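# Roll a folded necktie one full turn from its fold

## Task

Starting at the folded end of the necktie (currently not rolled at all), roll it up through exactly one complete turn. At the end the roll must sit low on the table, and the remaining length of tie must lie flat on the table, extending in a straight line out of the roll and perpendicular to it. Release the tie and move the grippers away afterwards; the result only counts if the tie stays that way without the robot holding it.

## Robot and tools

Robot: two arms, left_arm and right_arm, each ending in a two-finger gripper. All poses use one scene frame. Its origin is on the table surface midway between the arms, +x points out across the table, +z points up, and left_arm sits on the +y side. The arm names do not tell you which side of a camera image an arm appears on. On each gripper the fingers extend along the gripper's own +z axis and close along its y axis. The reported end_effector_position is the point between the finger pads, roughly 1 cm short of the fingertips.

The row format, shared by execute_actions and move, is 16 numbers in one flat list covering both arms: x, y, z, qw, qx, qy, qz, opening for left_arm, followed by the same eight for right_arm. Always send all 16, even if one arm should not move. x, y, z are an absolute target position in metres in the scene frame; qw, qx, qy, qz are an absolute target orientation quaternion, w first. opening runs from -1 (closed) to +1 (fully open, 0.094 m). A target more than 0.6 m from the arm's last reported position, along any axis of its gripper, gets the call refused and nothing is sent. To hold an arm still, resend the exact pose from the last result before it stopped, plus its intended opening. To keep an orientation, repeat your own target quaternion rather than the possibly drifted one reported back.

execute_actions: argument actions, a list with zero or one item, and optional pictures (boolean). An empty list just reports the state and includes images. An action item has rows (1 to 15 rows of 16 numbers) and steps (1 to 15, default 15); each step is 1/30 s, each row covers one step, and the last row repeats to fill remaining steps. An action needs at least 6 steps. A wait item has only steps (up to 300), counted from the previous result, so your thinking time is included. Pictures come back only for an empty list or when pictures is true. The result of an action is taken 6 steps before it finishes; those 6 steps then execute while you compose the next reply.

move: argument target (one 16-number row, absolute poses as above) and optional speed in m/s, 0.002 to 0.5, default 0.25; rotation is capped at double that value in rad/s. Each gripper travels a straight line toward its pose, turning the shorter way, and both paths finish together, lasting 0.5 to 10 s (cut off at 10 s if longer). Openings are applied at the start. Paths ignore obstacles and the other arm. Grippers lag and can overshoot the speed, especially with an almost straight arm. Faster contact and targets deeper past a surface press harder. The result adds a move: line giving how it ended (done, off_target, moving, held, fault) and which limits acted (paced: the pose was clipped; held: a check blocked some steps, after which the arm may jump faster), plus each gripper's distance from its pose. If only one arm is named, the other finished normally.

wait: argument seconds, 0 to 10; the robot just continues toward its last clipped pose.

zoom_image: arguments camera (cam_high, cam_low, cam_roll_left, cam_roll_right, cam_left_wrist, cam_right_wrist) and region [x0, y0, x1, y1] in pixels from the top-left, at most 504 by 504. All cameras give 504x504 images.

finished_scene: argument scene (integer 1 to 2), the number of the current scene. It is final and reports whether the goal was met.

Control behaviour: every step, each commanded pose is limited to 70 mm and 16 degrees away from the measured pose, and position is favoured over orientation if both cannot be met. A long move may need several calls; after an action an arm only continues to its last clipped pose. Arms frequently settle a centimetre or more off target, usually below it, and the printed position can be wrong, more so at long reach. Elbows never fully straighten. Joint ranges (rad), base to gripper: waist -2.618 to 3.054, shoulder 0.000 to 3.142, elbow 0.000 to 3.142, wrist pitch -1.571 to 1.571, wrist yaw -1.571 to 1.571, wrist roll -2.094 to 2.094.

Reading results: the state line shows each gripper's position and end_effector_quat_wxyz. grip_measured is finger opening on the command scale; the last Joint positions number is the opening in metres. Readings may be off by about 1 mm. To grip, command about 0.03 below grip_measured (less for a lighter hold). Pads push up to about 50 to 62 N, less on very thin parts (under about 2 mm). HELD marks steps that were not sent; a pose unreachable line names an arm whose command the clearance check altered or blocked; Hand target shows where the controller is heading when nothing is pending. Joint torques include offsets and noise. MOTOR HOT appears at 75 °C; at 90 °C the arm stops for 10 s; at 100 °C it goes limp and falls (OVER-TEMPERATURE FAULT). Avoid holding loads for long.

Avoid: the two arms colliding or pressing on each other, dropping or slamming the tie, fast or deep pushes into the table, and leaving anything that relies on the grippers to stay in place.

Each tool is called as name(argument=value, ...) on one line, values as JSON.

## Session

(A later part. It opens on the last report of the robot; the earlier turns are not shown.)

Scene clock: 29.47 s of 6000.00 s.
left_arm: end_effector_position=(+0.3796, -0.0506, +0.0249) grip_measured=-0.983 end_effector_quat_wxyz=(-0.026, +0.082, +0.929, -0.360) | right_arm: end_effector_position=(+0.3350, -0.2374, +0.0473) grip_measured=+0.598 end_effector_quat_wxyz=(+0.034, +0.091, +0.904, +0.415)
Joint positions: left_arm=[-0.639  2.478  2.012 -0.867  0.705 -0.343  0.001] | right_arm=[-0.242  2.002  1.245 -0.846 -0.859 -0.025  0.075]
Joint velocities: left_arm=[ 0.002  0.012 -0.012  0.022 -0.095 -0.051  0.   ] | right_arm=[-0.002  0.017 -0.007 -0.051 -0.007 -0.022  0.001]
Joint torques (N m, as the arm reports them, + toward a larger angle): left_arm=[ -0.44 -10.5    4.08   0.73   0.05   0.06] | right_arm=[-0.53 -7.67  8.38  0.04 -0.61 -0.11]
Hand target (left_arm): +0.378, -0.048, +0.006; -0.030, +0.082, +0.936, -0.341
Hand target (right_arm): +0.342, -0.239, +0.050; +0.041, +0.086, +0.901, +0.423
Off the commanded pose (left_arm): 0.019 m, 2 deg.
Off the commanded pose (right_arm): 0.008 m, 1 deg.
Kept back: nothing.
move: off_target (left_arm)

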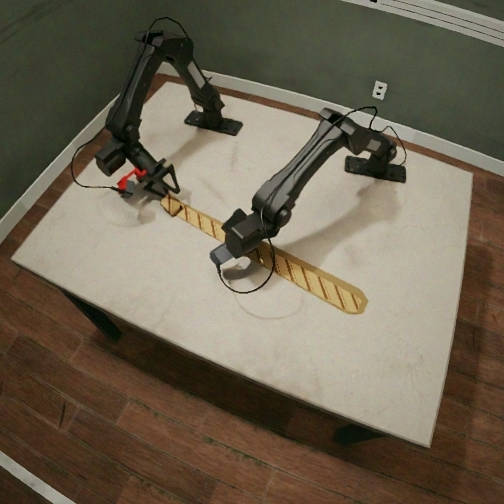

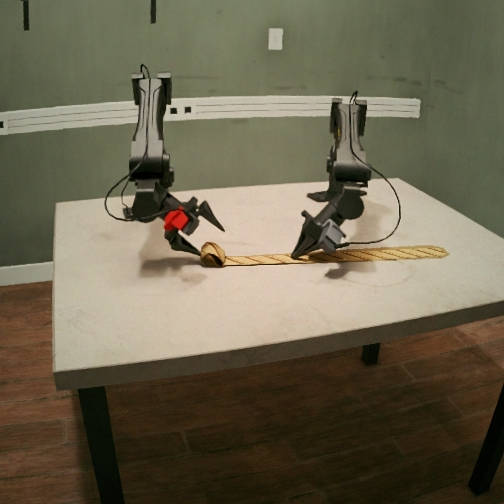

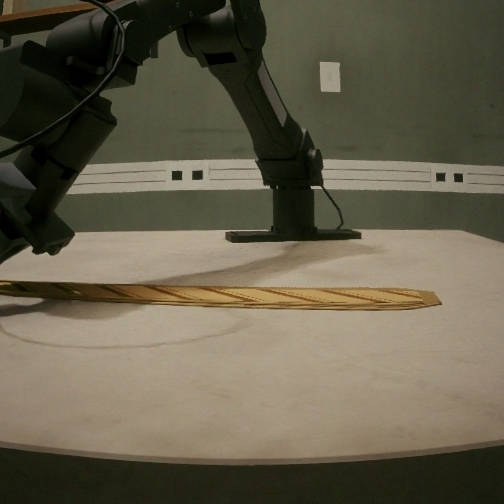

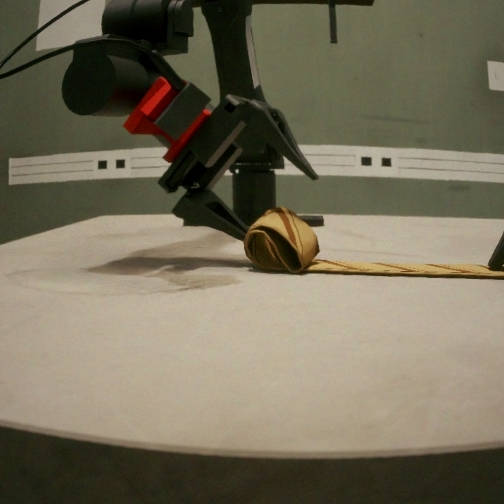

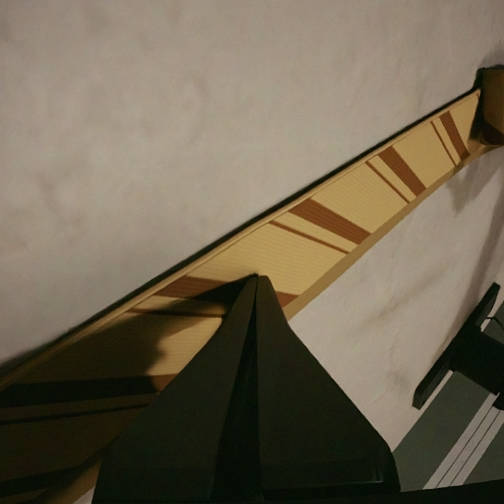

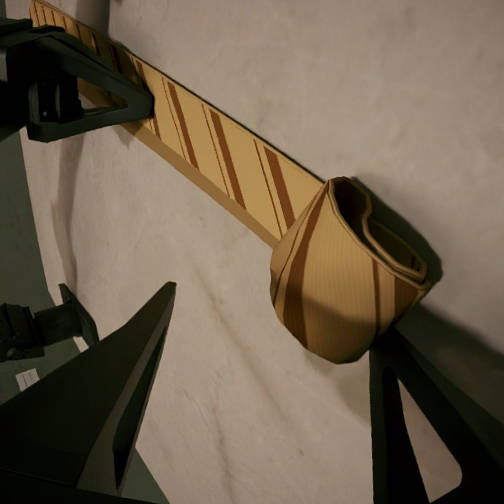

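Switching to the grip-and-flip method, scooping further toward +x.

move(target=[0.378,-0.048,0.006,-0.03,0.082,0.936,-0.341,-1,0.346,-0.28,0.029,0.04,0.086,0.902,0.421,0.3], speed=0.06)

move(target=[0.378,-0.048,0.002,-0.03,0.082,0.936,-0.341,-1,0.35,-0.205,0.022,0.04,0.086,0.902,0.421,0.3], speed=0.05)

zoom_image(camera="cam_roll_right", region=[180,150,430,290])

Scene clock: 31.50 s of 6000.00 s.
left_arm: end_effector_position=(+0.3796, -0.0507, +0.0250) grip_measured=-0.983 end_effector_quat_wxyz=(-0.026, +0.082, +0.929, -0.360) | right_arm: end_effector_position=(+0.3395, -0.2762, +0.0279) grip_measured=+0.302 end_effector_quat_wxyz=(+0.035, +0.092, +0.903, +0.419)
Joint positions: left_arm=[-0.639  2.478  2.012 -0.867  0.706 -0.343  0.001] | right_arm=[-0.347  2.118  1.329 -0.936 -0.857 -0.184  0.061]
Joint velocities: left_arm=[ 0.002 -0.007 -0.002 -0.022  0.007 -0.007  0.001] | right_arm=[-0.007 -0.007  0.002  0.007  0.007 -0.051 -0.001]
Joint torques (N m, as the arm reports them, + toward a larger angle): left_arm=[ -0.41 -10.49   4.11   0.73   0.05   0.05] | right_arm=[-0.44 -8.38  8.1  -0.18 -0.52 -0.13]
Hand target (left_arm): +0.378, -0.048, +0.006; -0.030, +0.082, +0.936, -0.341
Hand target (right_arm): +0.345, -0.280, +0.029; +0.041, +0.086, +0.902, +0.422
Off the commanded pose (left_arm): 0.019 m, 2 deg.
Off the commanded pose (right_arm): 0.008 m, 1 deg.
Kept back: nothing.
move: off_target (left_arm)

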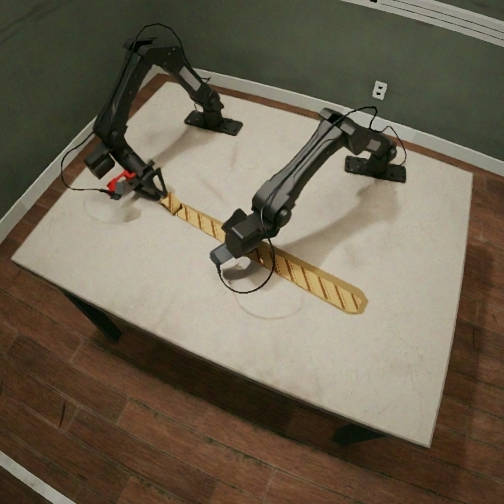

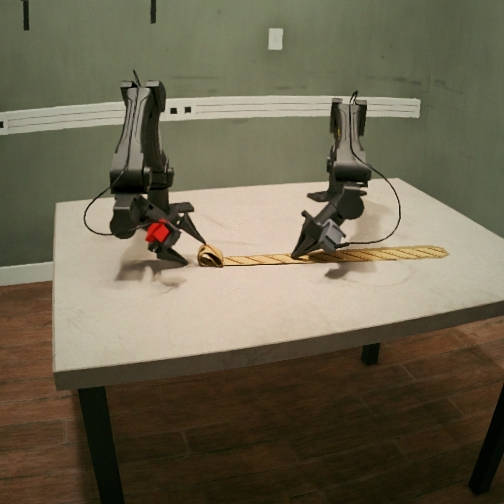

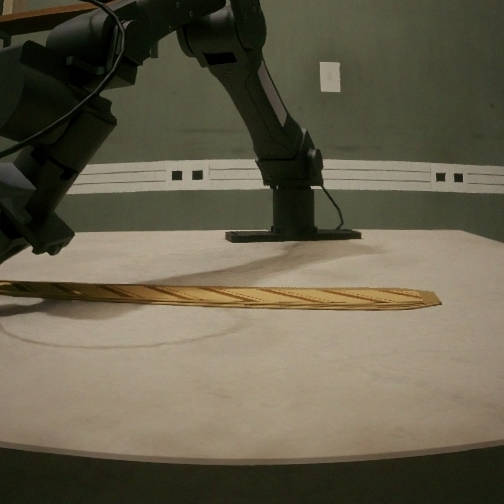

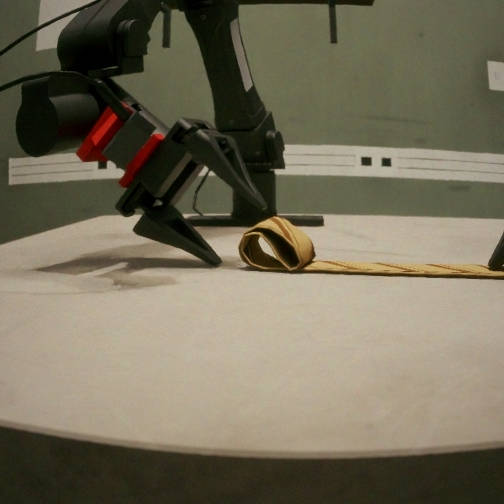

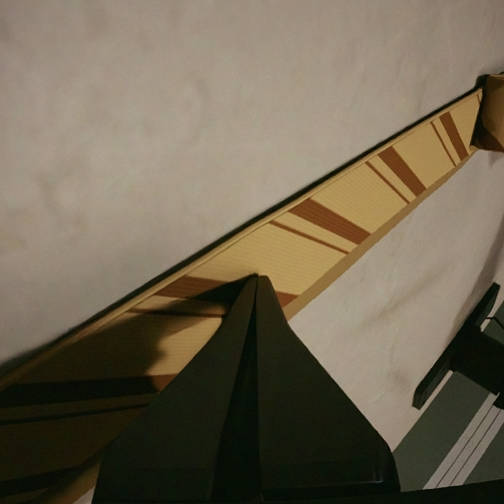

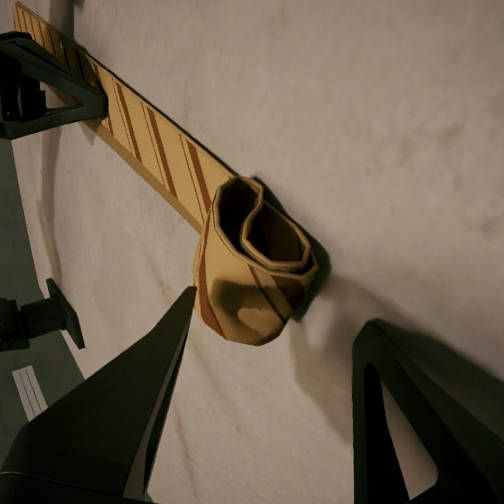

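Scene clock: 33.27 s of 6000.00 s.
left_arm: end_effector_position=(+0.3797, -0.0507, +0.0250) grip_measured=-0.983 end_effector_quat_wxyz=(-0.026, +0.083, +0.929, -0.360) | right_arm: end_effector_position=(+0.3571, -0.2093, +0.0266) grip_measured=+0.302 end_effector_quat_wxyz=(+0.044, +0.087, +0.900, +0.426)
Joint positions: left_arm=[-0.639  2.478  2.012 -0.867  0.706 -0.343  0.001] | right_arm=[-0.161  2.071  1.24  -0.654 -0.881  0.104  0.061]
Joint velocities: left_arm=[-0.002  0.017  0.002  0.022 -0.007  0.022 -0.   ] | right_arm=[ 0.002  0.002 -0.017  0.037 -0.022 -0.022 -0.001]
Joint torques (N m, as the arm reports them, + toward a larger angle): left_arm=[ -0.43 -10.13   3.52   0.83   0.06   0.06] | right_arm=[  0.76 -10.4    3.34   0.45  -0.29   0.02]
Hand target (left_arm): +0.378, -0.048, +0.002; -0.030, +0.082, +0.936, -0.341
Hand target (right_arm): +0.350, -0.206, +0.021; +0.039, +0.086, +0.903, +0.419
Off the commanded pose (left_arm): 0.023 m, 2 deg.
Off the commanded pose (right_arm): 0.010 m, 1 deg.
Kept back: nothing.
move: off_target (left_arm)

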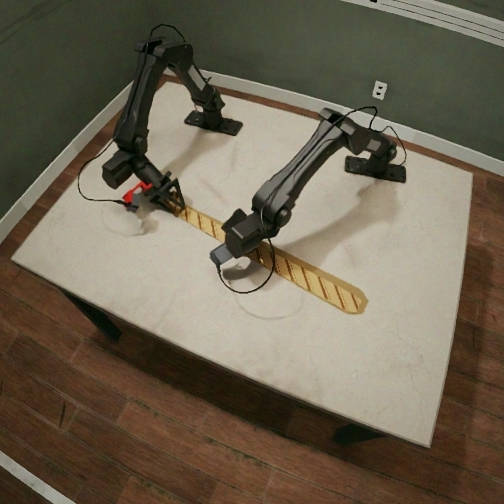

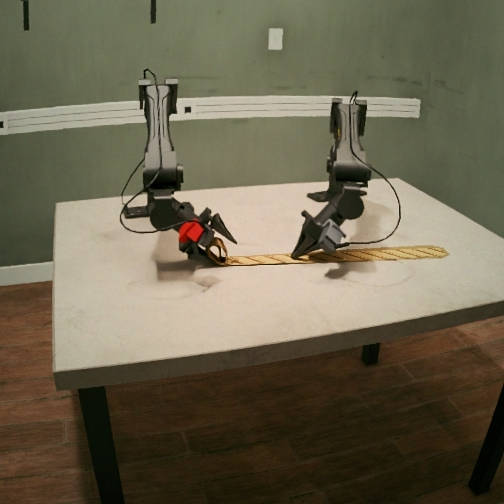

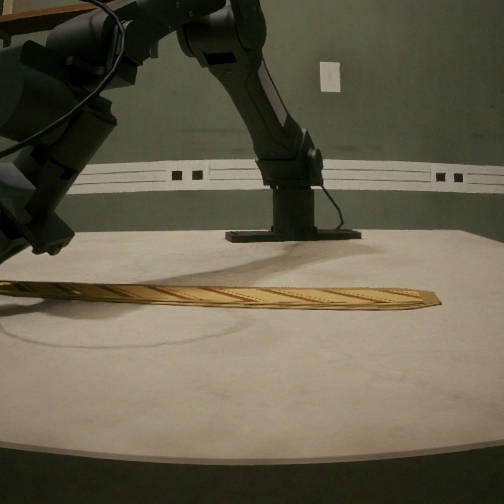

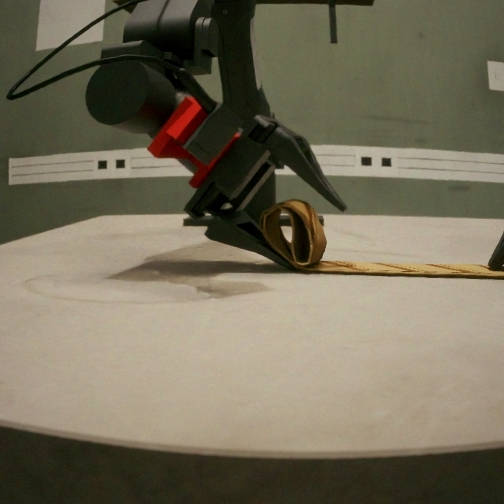

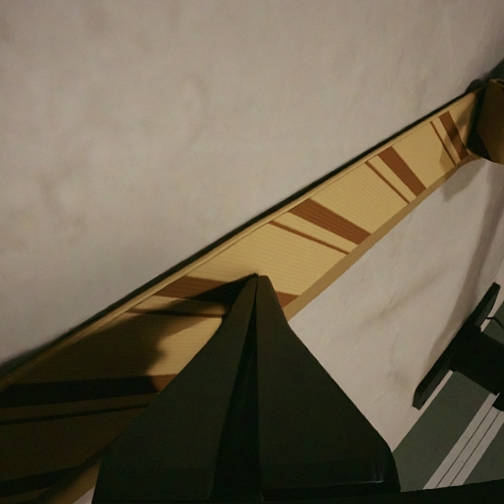

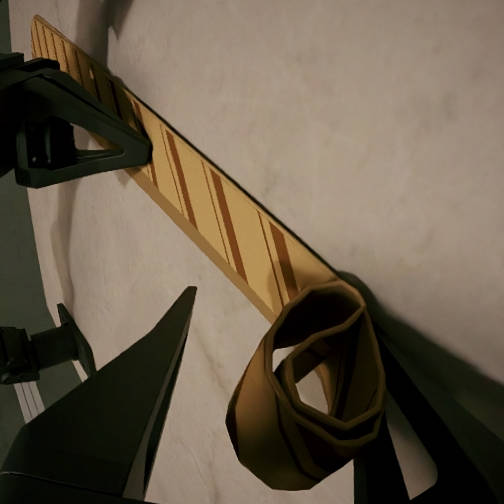

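Region (180, 150, 430, 290) of cam_roll_right's 504x504 image, scaled by 2.016, with more detail than that image has; it fills the top 282 rows of this view, and the rest is white.

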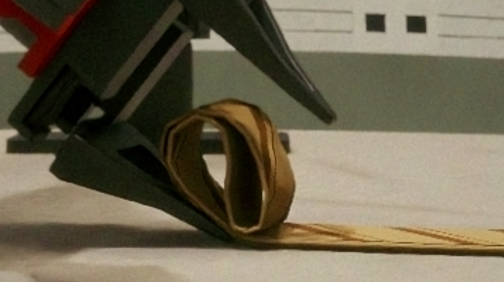

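execute_actions(actions=[{"rows":[[0.378,-0.048,0.006,-0.03,0.082,0.936,-0.341,-1,0.346,-0.212,0.014,0.04,0.086,0.902,0.421,-0.3]],"steps":12}])

execute_actions(actions=[{"rows":[[0.378,-0.035,0.065,-0.03,0.082,0.936,-0.341,-1,0.346,-0.214,0.012,0.04,0.086,0.902,0.421,-0.92]],"steps":15}])

move(target=[0.27,0.25,0.15,0,0.08,0.996,0,-1,0.338,-0.31,0.045,0,0.105,0.994,0,-0.92], speed=0.25)

zoom_image(camera="cam_roll_right", region=[100,150,350,290])

Scene clock: 33.80 s of 6000.00 s.
left_arm: end_effector_position=(+0.3797, -0.0507, +0.0249) grip_measured=-0.983 end_effector_quat_wxyz=(-0.026, +0.083, +0.929, -0.360) | right_arm: end_effector_position=(+0.3493, -0.2096, +0.0184) grip_measured=-0.297 end_effector_quat_wxyz=(+0.037, +0.089, +0.902, +0.420)
Joint positions: left_arm=[-0.639  2.478  2.012 -0.867  0.705 -0.343  0.001] | right_arm=[-0.161  2.071  1.209 -0.641 -0.87   0.098  0.033]
Joint velocities: left_arm=[-0.007  0.002  0.002 -0.022  0.022  0.022 -0.   ] | right_arm=[ 0.002  0.002 -0.076 -0.007  0.022 -0.066 -0.001]
Joint torques (N m, as the arm reports them, + toward a larger angle): left_arm=[ -0.46 -10.48   4.14   0.7    0.05   0.06] | right_arm=[-0.51 -9.52  4.35  0.47 -0.51 -0.13]
Steps of this call (steps 1 to 10: nothing new was sent; steps 11 to 16: the first 6 steps of this action). Readings (end_effector_position):
11: left_arm (+0.3797, -0.0507, +0.0249) | right_arm (+0.3571, -0.2094, +0.0259)
12: left_arm (+0.3797, -0.0507, +0.0249) | right_arm (+0.3562, -0.2096, +0.0244)
14: left_arm (+0.3797, -0.0507, +0.0249) | right_arm (+0.3519, -0.2096, +0.0205)
16: the state above

Scene clock: 34.30 s of 6000.00 s.
left_arm: end_effector_position=(+0.3751, -0.0405, +0.0516) grip_measured=-0.983 end_effector_quat_wxyz=(-0.037, +0.077, +0.935, -0.344) | right_arm: end_effector_position=(+0.3498, -0.2097, +0.0186) grip_measured=-0.863 end_effector_quat_wxyz=(+0.041, +0.084, +0.902, +0.422)
Joint positions: left_arm=[-0.631  2.444  2.075 -1.006  0.683 -0.33   0.001] | right_arm=[-0.162  2.071  1.208 -0.637 -0.873  0.088  0.006]
Joint velocities: left_arm=[ 0.022 -0.032  0.105 -0.242 -0.11   0.007 -0.001] | right_arm=[-0.027 -0.007  0.002  0.022 -0.037 -0.022 -0.001]
Joint torques (N m, as the arm reports them, + toward a larger angle): left_arm=[  0.5  -13.44   6.31   0.47   0.32   0.12] | right_arm=[-0.8  -9.04  4.35  0.4  -0.43 -0.08]
Off your previous action's commanded pose (left_arm): 0.019 m, 2 deg at its last step (step 6 of this call).
Off your previous action's commanded pose (right_arm): 0.006 m, 0 deg at its last step (step 6 of this call).
Steps of this call (steps 1 to 6: the last 6 steps of your previous action; steps 7 to 15: the first 9 steps of this action). Readings (end_effector_position):
7: left_arm (+0.3788, -0.0498, +0.0272) | right_arm (+0.3496, -0.2100, +0.0178)
8: left_arm (+0.3764, -0.0476, +0.0288) | right_arm (+0.3496, -0.2102, +0.0177)
10: left_arm (+0.3740, -0.0440, +0.0359) | right_arm (+0.3498, -0.2100, +0.0181)
14: left_arm (+0.3750, -0.0410, +0.0499) | right_arm (+0.3498, -0.2098, +0.0186)
15: the state above

Scene clock: 37.07 s of 6000.00 s.
left_arm: end_effector_position=(+0.2738, +0.2470, +0.1426) grip_measured=-0.983 end_effector_quat_wxyz=(-0.003, +0.076, +0.997, -0.004) | right_arm: end_effector_position=(+0.3297, -0.3117, +0.0350) grip_measured=-0.863 end_effector_quat_wxyz=(-0.017, +0.104, +0.994, +0.003)
Joint positions: left_arm=[-0.284  1.765  1.578 -1.389  0.009  0.076  0.001] | right_arm=[-0.075  1.989  1.44  -1.055 -0.009  0.165  0.006]
Joint velocities: left_arm=[ 0.002 -0.002  0.012 -0.081 -0.022  0.007 -0.001] | right_arm=[-0.007  0.022 -0.017  0.051  0.007 -0.037 -0.001]
Joint torques (N m, as the arm reports them, + toward a larger angle): left_arm=[ 0.46 -8.8   4.24  0.22 -0.12  0.07] | right_arm=[ 0.61 -9.85  8.99  0.03  0.07  0.11]
Hand target (left_arm): +0.271, +0.251, +0.148; +0.004, +0.078, +0.997, +0.002
Hand target (right_arm): +0.338, -0.310, +0.045; -0.003, +0.104, +0.995, -0.001
Off your previous action's commanded pose (left_arm): 0.015 m, 2 deg at its last step (step 6 of this call).
Off your previous action's commanded pose (right_arm): 0.009 m, 0 deg at its last step (step 6 of this call).
Off the commanded pose (left_arm): 0.009 m, 1 deg.
Off the commanded pose (right_arm): 0.013 m, 2 deg.
Kept back: nothing.
move: off_target (right_arm)

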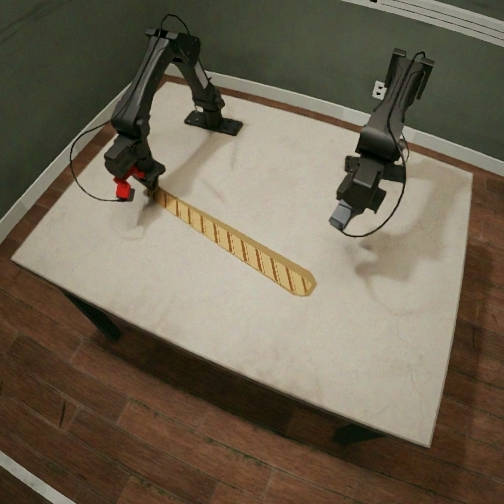

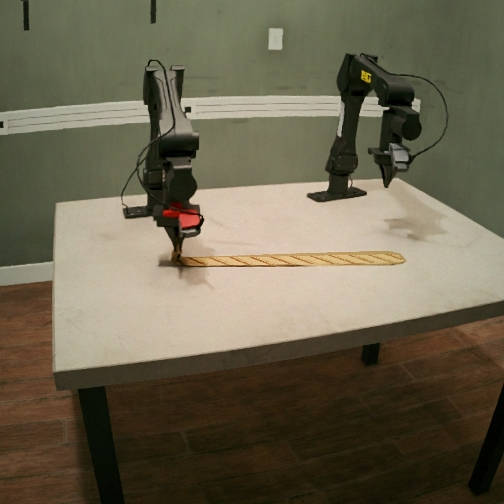

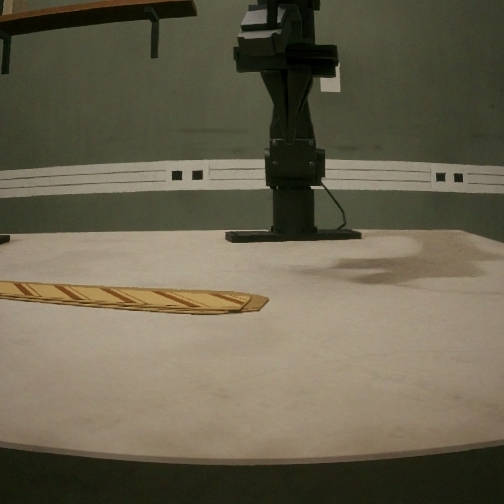

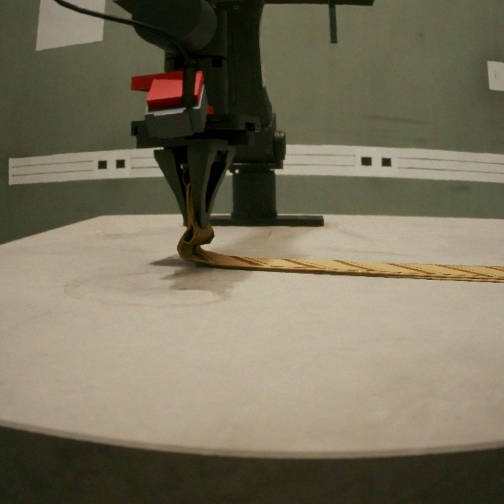

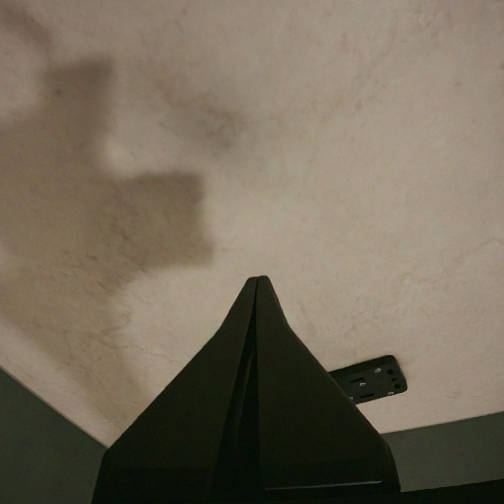

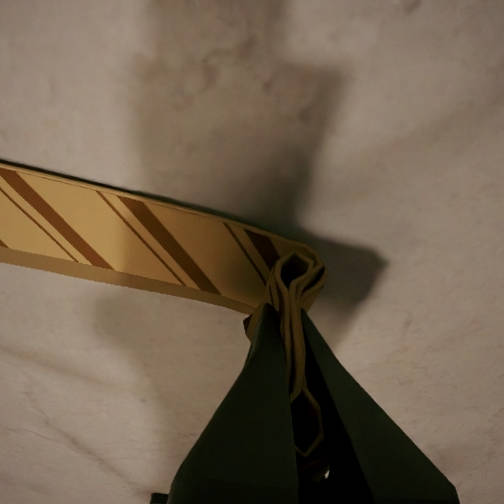

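Region (100, 150, 350, 290) of cam_roll_right's 504x504 image, scaled by 2.016, with more detail than that image has; it fills the top 282 rows of this view, and the rest is white.

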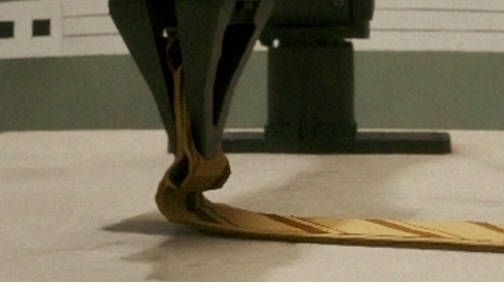

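move(target=[0.2738,0.247,0.1426,0,0.08,0.996,0,-1,0.343,-0.283,0.031,-0.053,0.129,0.915,-0.379,-0.92])

move(target=[0.2738,0.247,0.1426,0,0.08,0.996,0,-1,0.356,-0.25,0.05,-0.042,0.134,0.944,-0.298,-0.5], speed=0.07)

move(target=[0.2738,0.247,0.1426,0,0.08,0.996,0,-1,0.372,-0.2,0.052,-0.024,0.138,0.975,-0.172,-0.1], speed=0.1)

Scene clock: 39.57 s of 6000.00 s.
left_arm: end_effector_position=(+0.2739, +0.2472, +0.1426) grip_measured=-0.983 end_effector_quat_wxyz=(-0.003, +0.077, +0.997, -0.004) | right_arm: end_effector_position=(+0.3376, -0.2854, +0.0310) grip_measured=-0.863 end_effector_quat_wxyz=(-0.064, +0.125, +0.916, -0.376)
Joint positions: left_arm=[-0.284  1.765  1.578 -1.389  0.007  0.078  0.001] | right_arm=[ 0.284  2.43   1.897 -1.562  0.611  0.757  0.006]
Joint velocities: left_arm=[-0.007 -0.007  0.002  0.066 -0.051 -0.007  0.002] | right_arm=[-0.002 -0.002 -0.007  0.037  0.022 -0.051  0.001]
Joint torques (N m, as the arm reports them, + toward a larger angle): left_arm=[-0.34 -7.45  4.29  0.3  -0.07  0.01] | right_arm=[  0.29 -10.75   8.01  -0.84   0.39   0.17]
Hand target (left_arm): +0.274, +0.247, +0.143; -0.000, +0.080, +0.997, -0.000
Hand target (right_arm): +0.344, -0.284, +0.032; -0.053, +0.129, +0.914, -0.382
Off the commanded pose (left_arm): 0.000 m, 1 deg.
Off the commanded pose (right_arm): 0.006 m, 1 deg.
joint sent to its limit (right arm) — the command would take joint 4 (wrist pitch) past its lower limit, so that joint was sent only as far as its limit.
Kept back: nothing.
move: done

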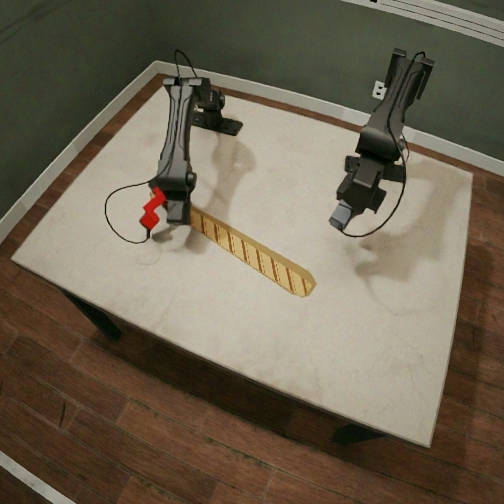

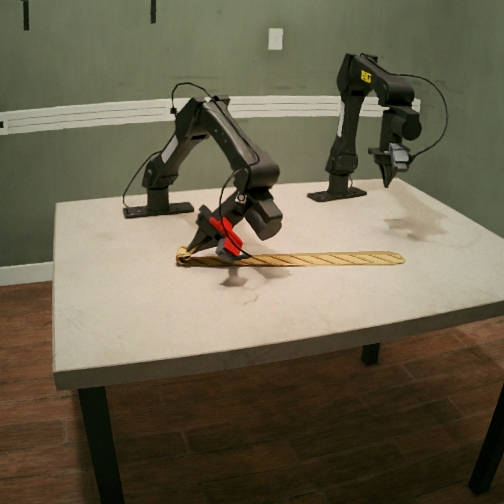

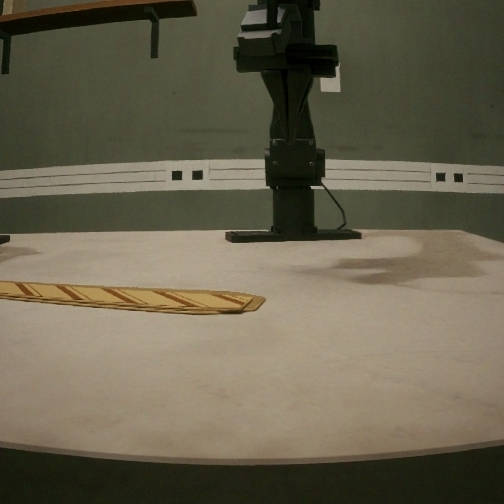

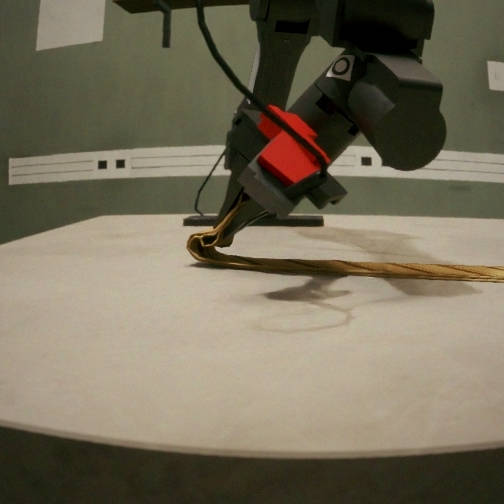

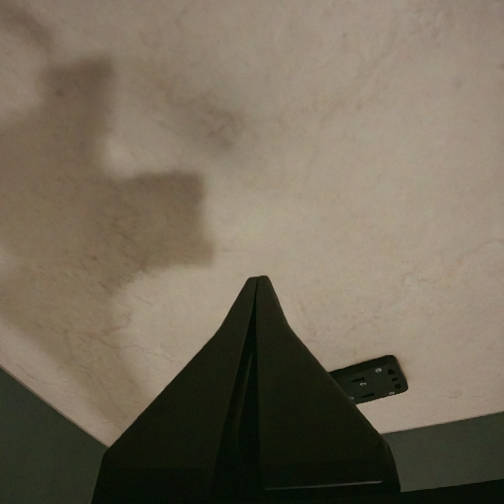

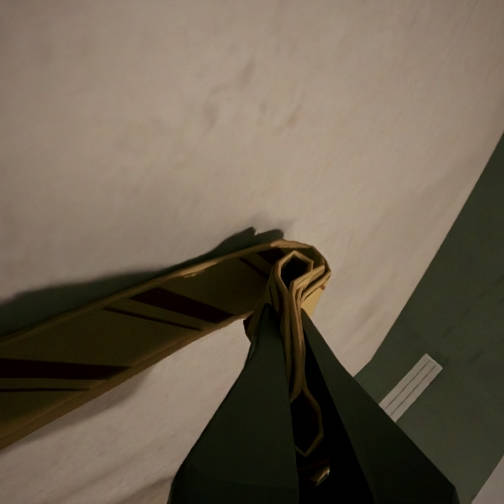

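Scene clock: 41.10 s of 6000.00 s.
left_arm: end_effector_position=(+0.2739, +0.2472, +0.1426) grip_measured=-0.983 end_effector_quat_wxyz=(-0.003, +0.077, +0.997, -0.004) | right_arm: end_effector_position=(+0.3481, -0.2572, +0.0341) grip_measured=-0.502 end_effector_quat_wxyz=(-0.064, +0.133, +0.939, -0.309)
Joint positions: left_arm=[-0.284  1.765  1.578 -1.389  0.007  0.078  0.001] | right_arm=[ 0.297  2.43   1.988 -1.565  0.488  0.721  0.023]
Joint velocities: left_arm=[-0.002 -0.002 -0.002  0.022 -0.081 -0.007  0.   ] | right_arm=[ 0.002 -0.017 -0.017 -0.007 -0.066 -0.095 -0.   ]
Joint torques (N m, as the arm reports them, + toward a larger angle): left_arm=[-0.33 -7.45  4.25  0.31 -0.06  0.01] | right_arm=[  0.75 -14.26   8.3   -0.69   0.25  -0.03]
Hand target (left_arm): +0.274, +0.247, +0.143; -0.000, +0.080, +0.997, -0.000
Hand target (right_arm): +0.356, -0.250, +0.049; -0.040, +0.134, +0.944, -0.298
Off the commanded pose (left_arm): 0.000 m, 1 deg.
Off the commanded pose (right_arm): 0.019 m, 3 deg.
joint sent to its limit (right arm) — the command would take joint 4 (wrist pitch) past its lower limit, so that joint was sent only as far as its limit.
Kept back: nothing.
move: off_target (right_arm)

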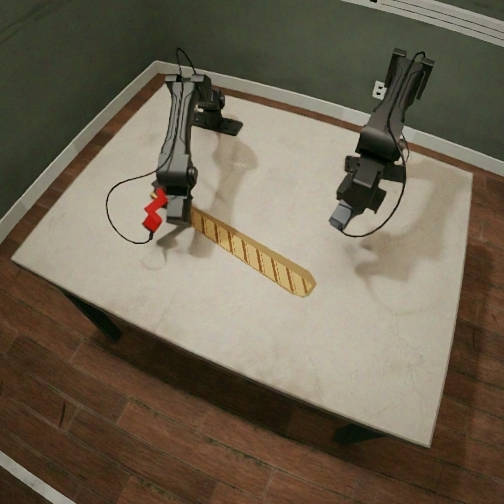

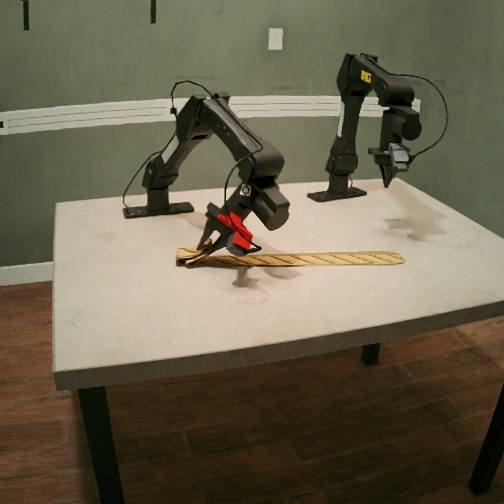

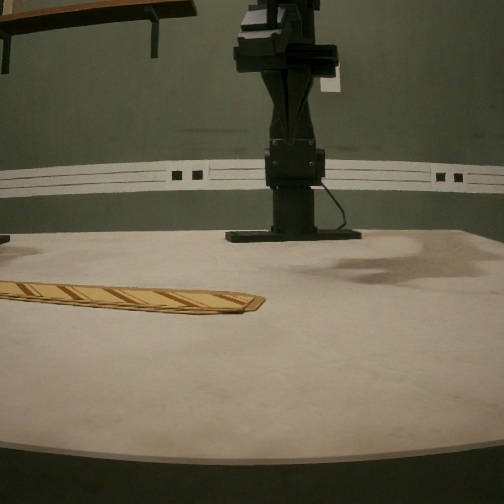

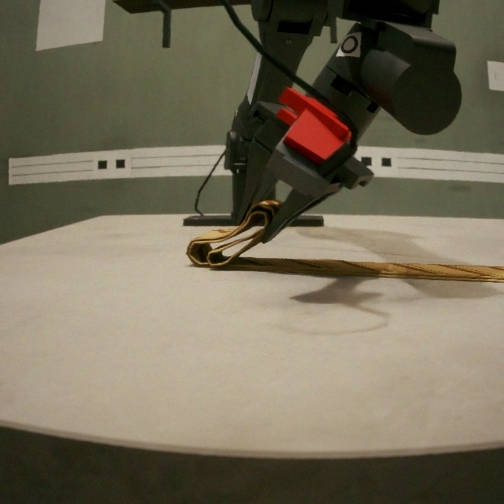

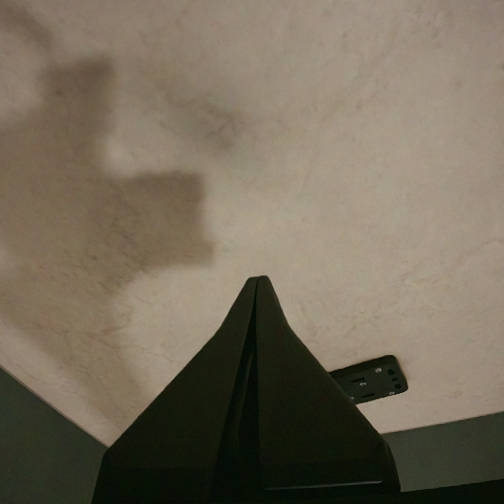

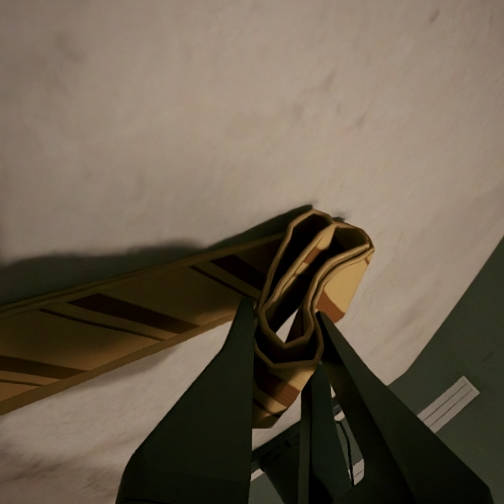

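Scene clock: 42.97 s of 6000.00 s.
left_arm: end_effector_position=(+0.2739, +0.2472, +0.1426) grip_measured=-0.983 end_effector_quat_wxyz=(-0.003, +0.077, +0.997, -0.004) | right_arm: end_effector_position=(+0.3609, -0.2088, +0.0371) grip_measured=-0.102 end_effector_quat_wxyz=(-0.053, +0.140, +0.971, -0.189)
Joint positions: left_arm=[-0.284  1.765  1.578 -1.389  0.007  0.078  0.001] | right_arm=[ 0.316  2.395  2.04  -1.496  0.282  0.674  0.042]
Joint velocities: left_arm=[-0.007 -0.022  0.012 -0.007 -0.007  0.007  0.   ] | right_arm=[ 0.002 -0.012 -0.012  0.007  0.022  0.066 -0.001]
Joint torques (N m, as the arm reports them, + toward a larger angle): left_arm=[-0.27 -7.45  4.29  0.31 -0.07  0.01] | right_arm=[  0.64 -13.99   8.58  -0.22   0.13  -0.02]
Hand target (left_arm): +0.274, +0.247, +0.143; -0.000, +0.080, +0.997, -0.000
Hand target (right_arm): +0.372, -0.200, +0.051; -0.023, +0.138, +0.975, -0.173
Off the commanded pose (left_arm): 0.000 m, 1 deg.
Off the commanded pose (right_arm): 0.021 m, 4 deg.
Kept back: nothing.
move: off_target (right_arm)

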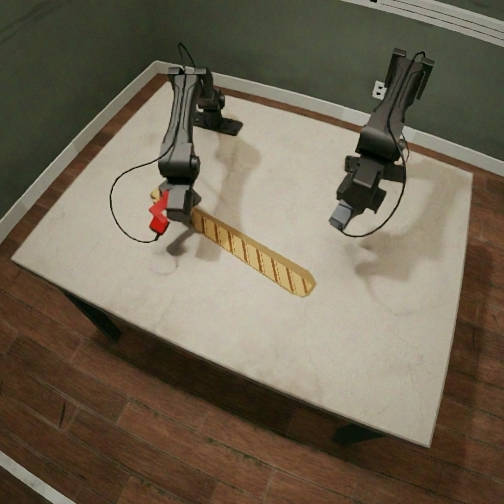

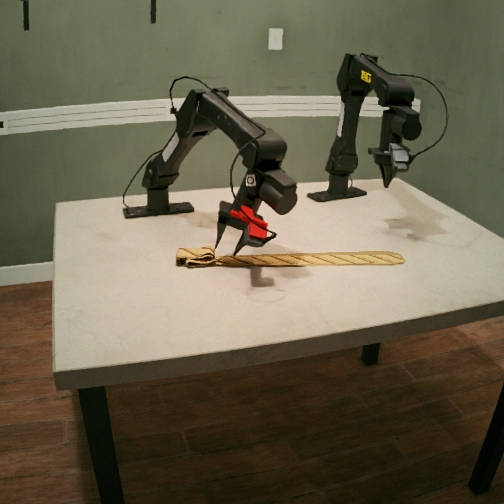

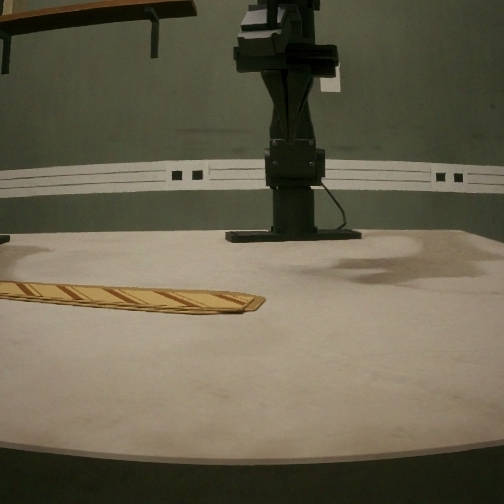

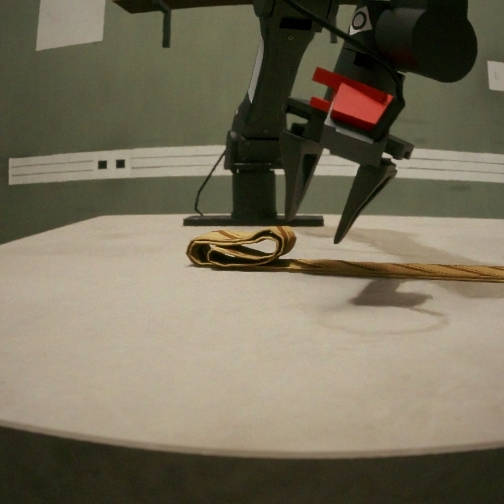

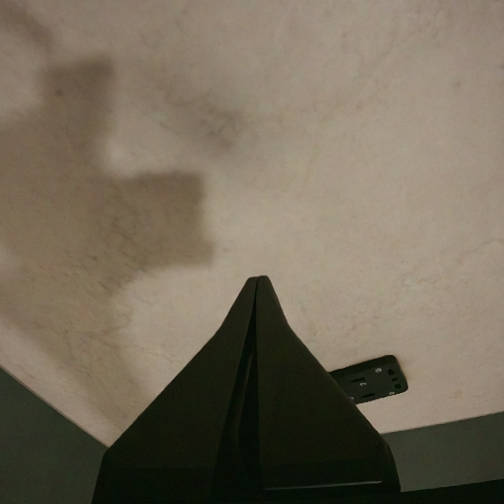

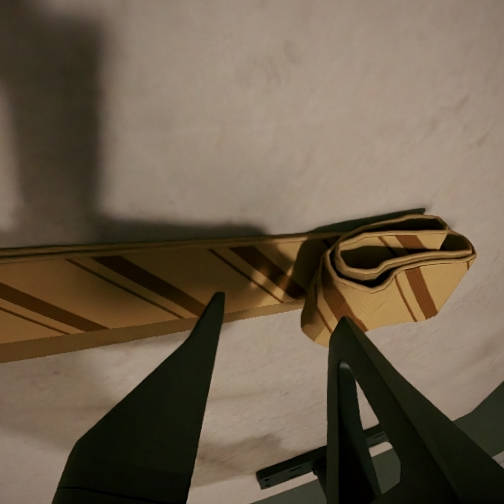

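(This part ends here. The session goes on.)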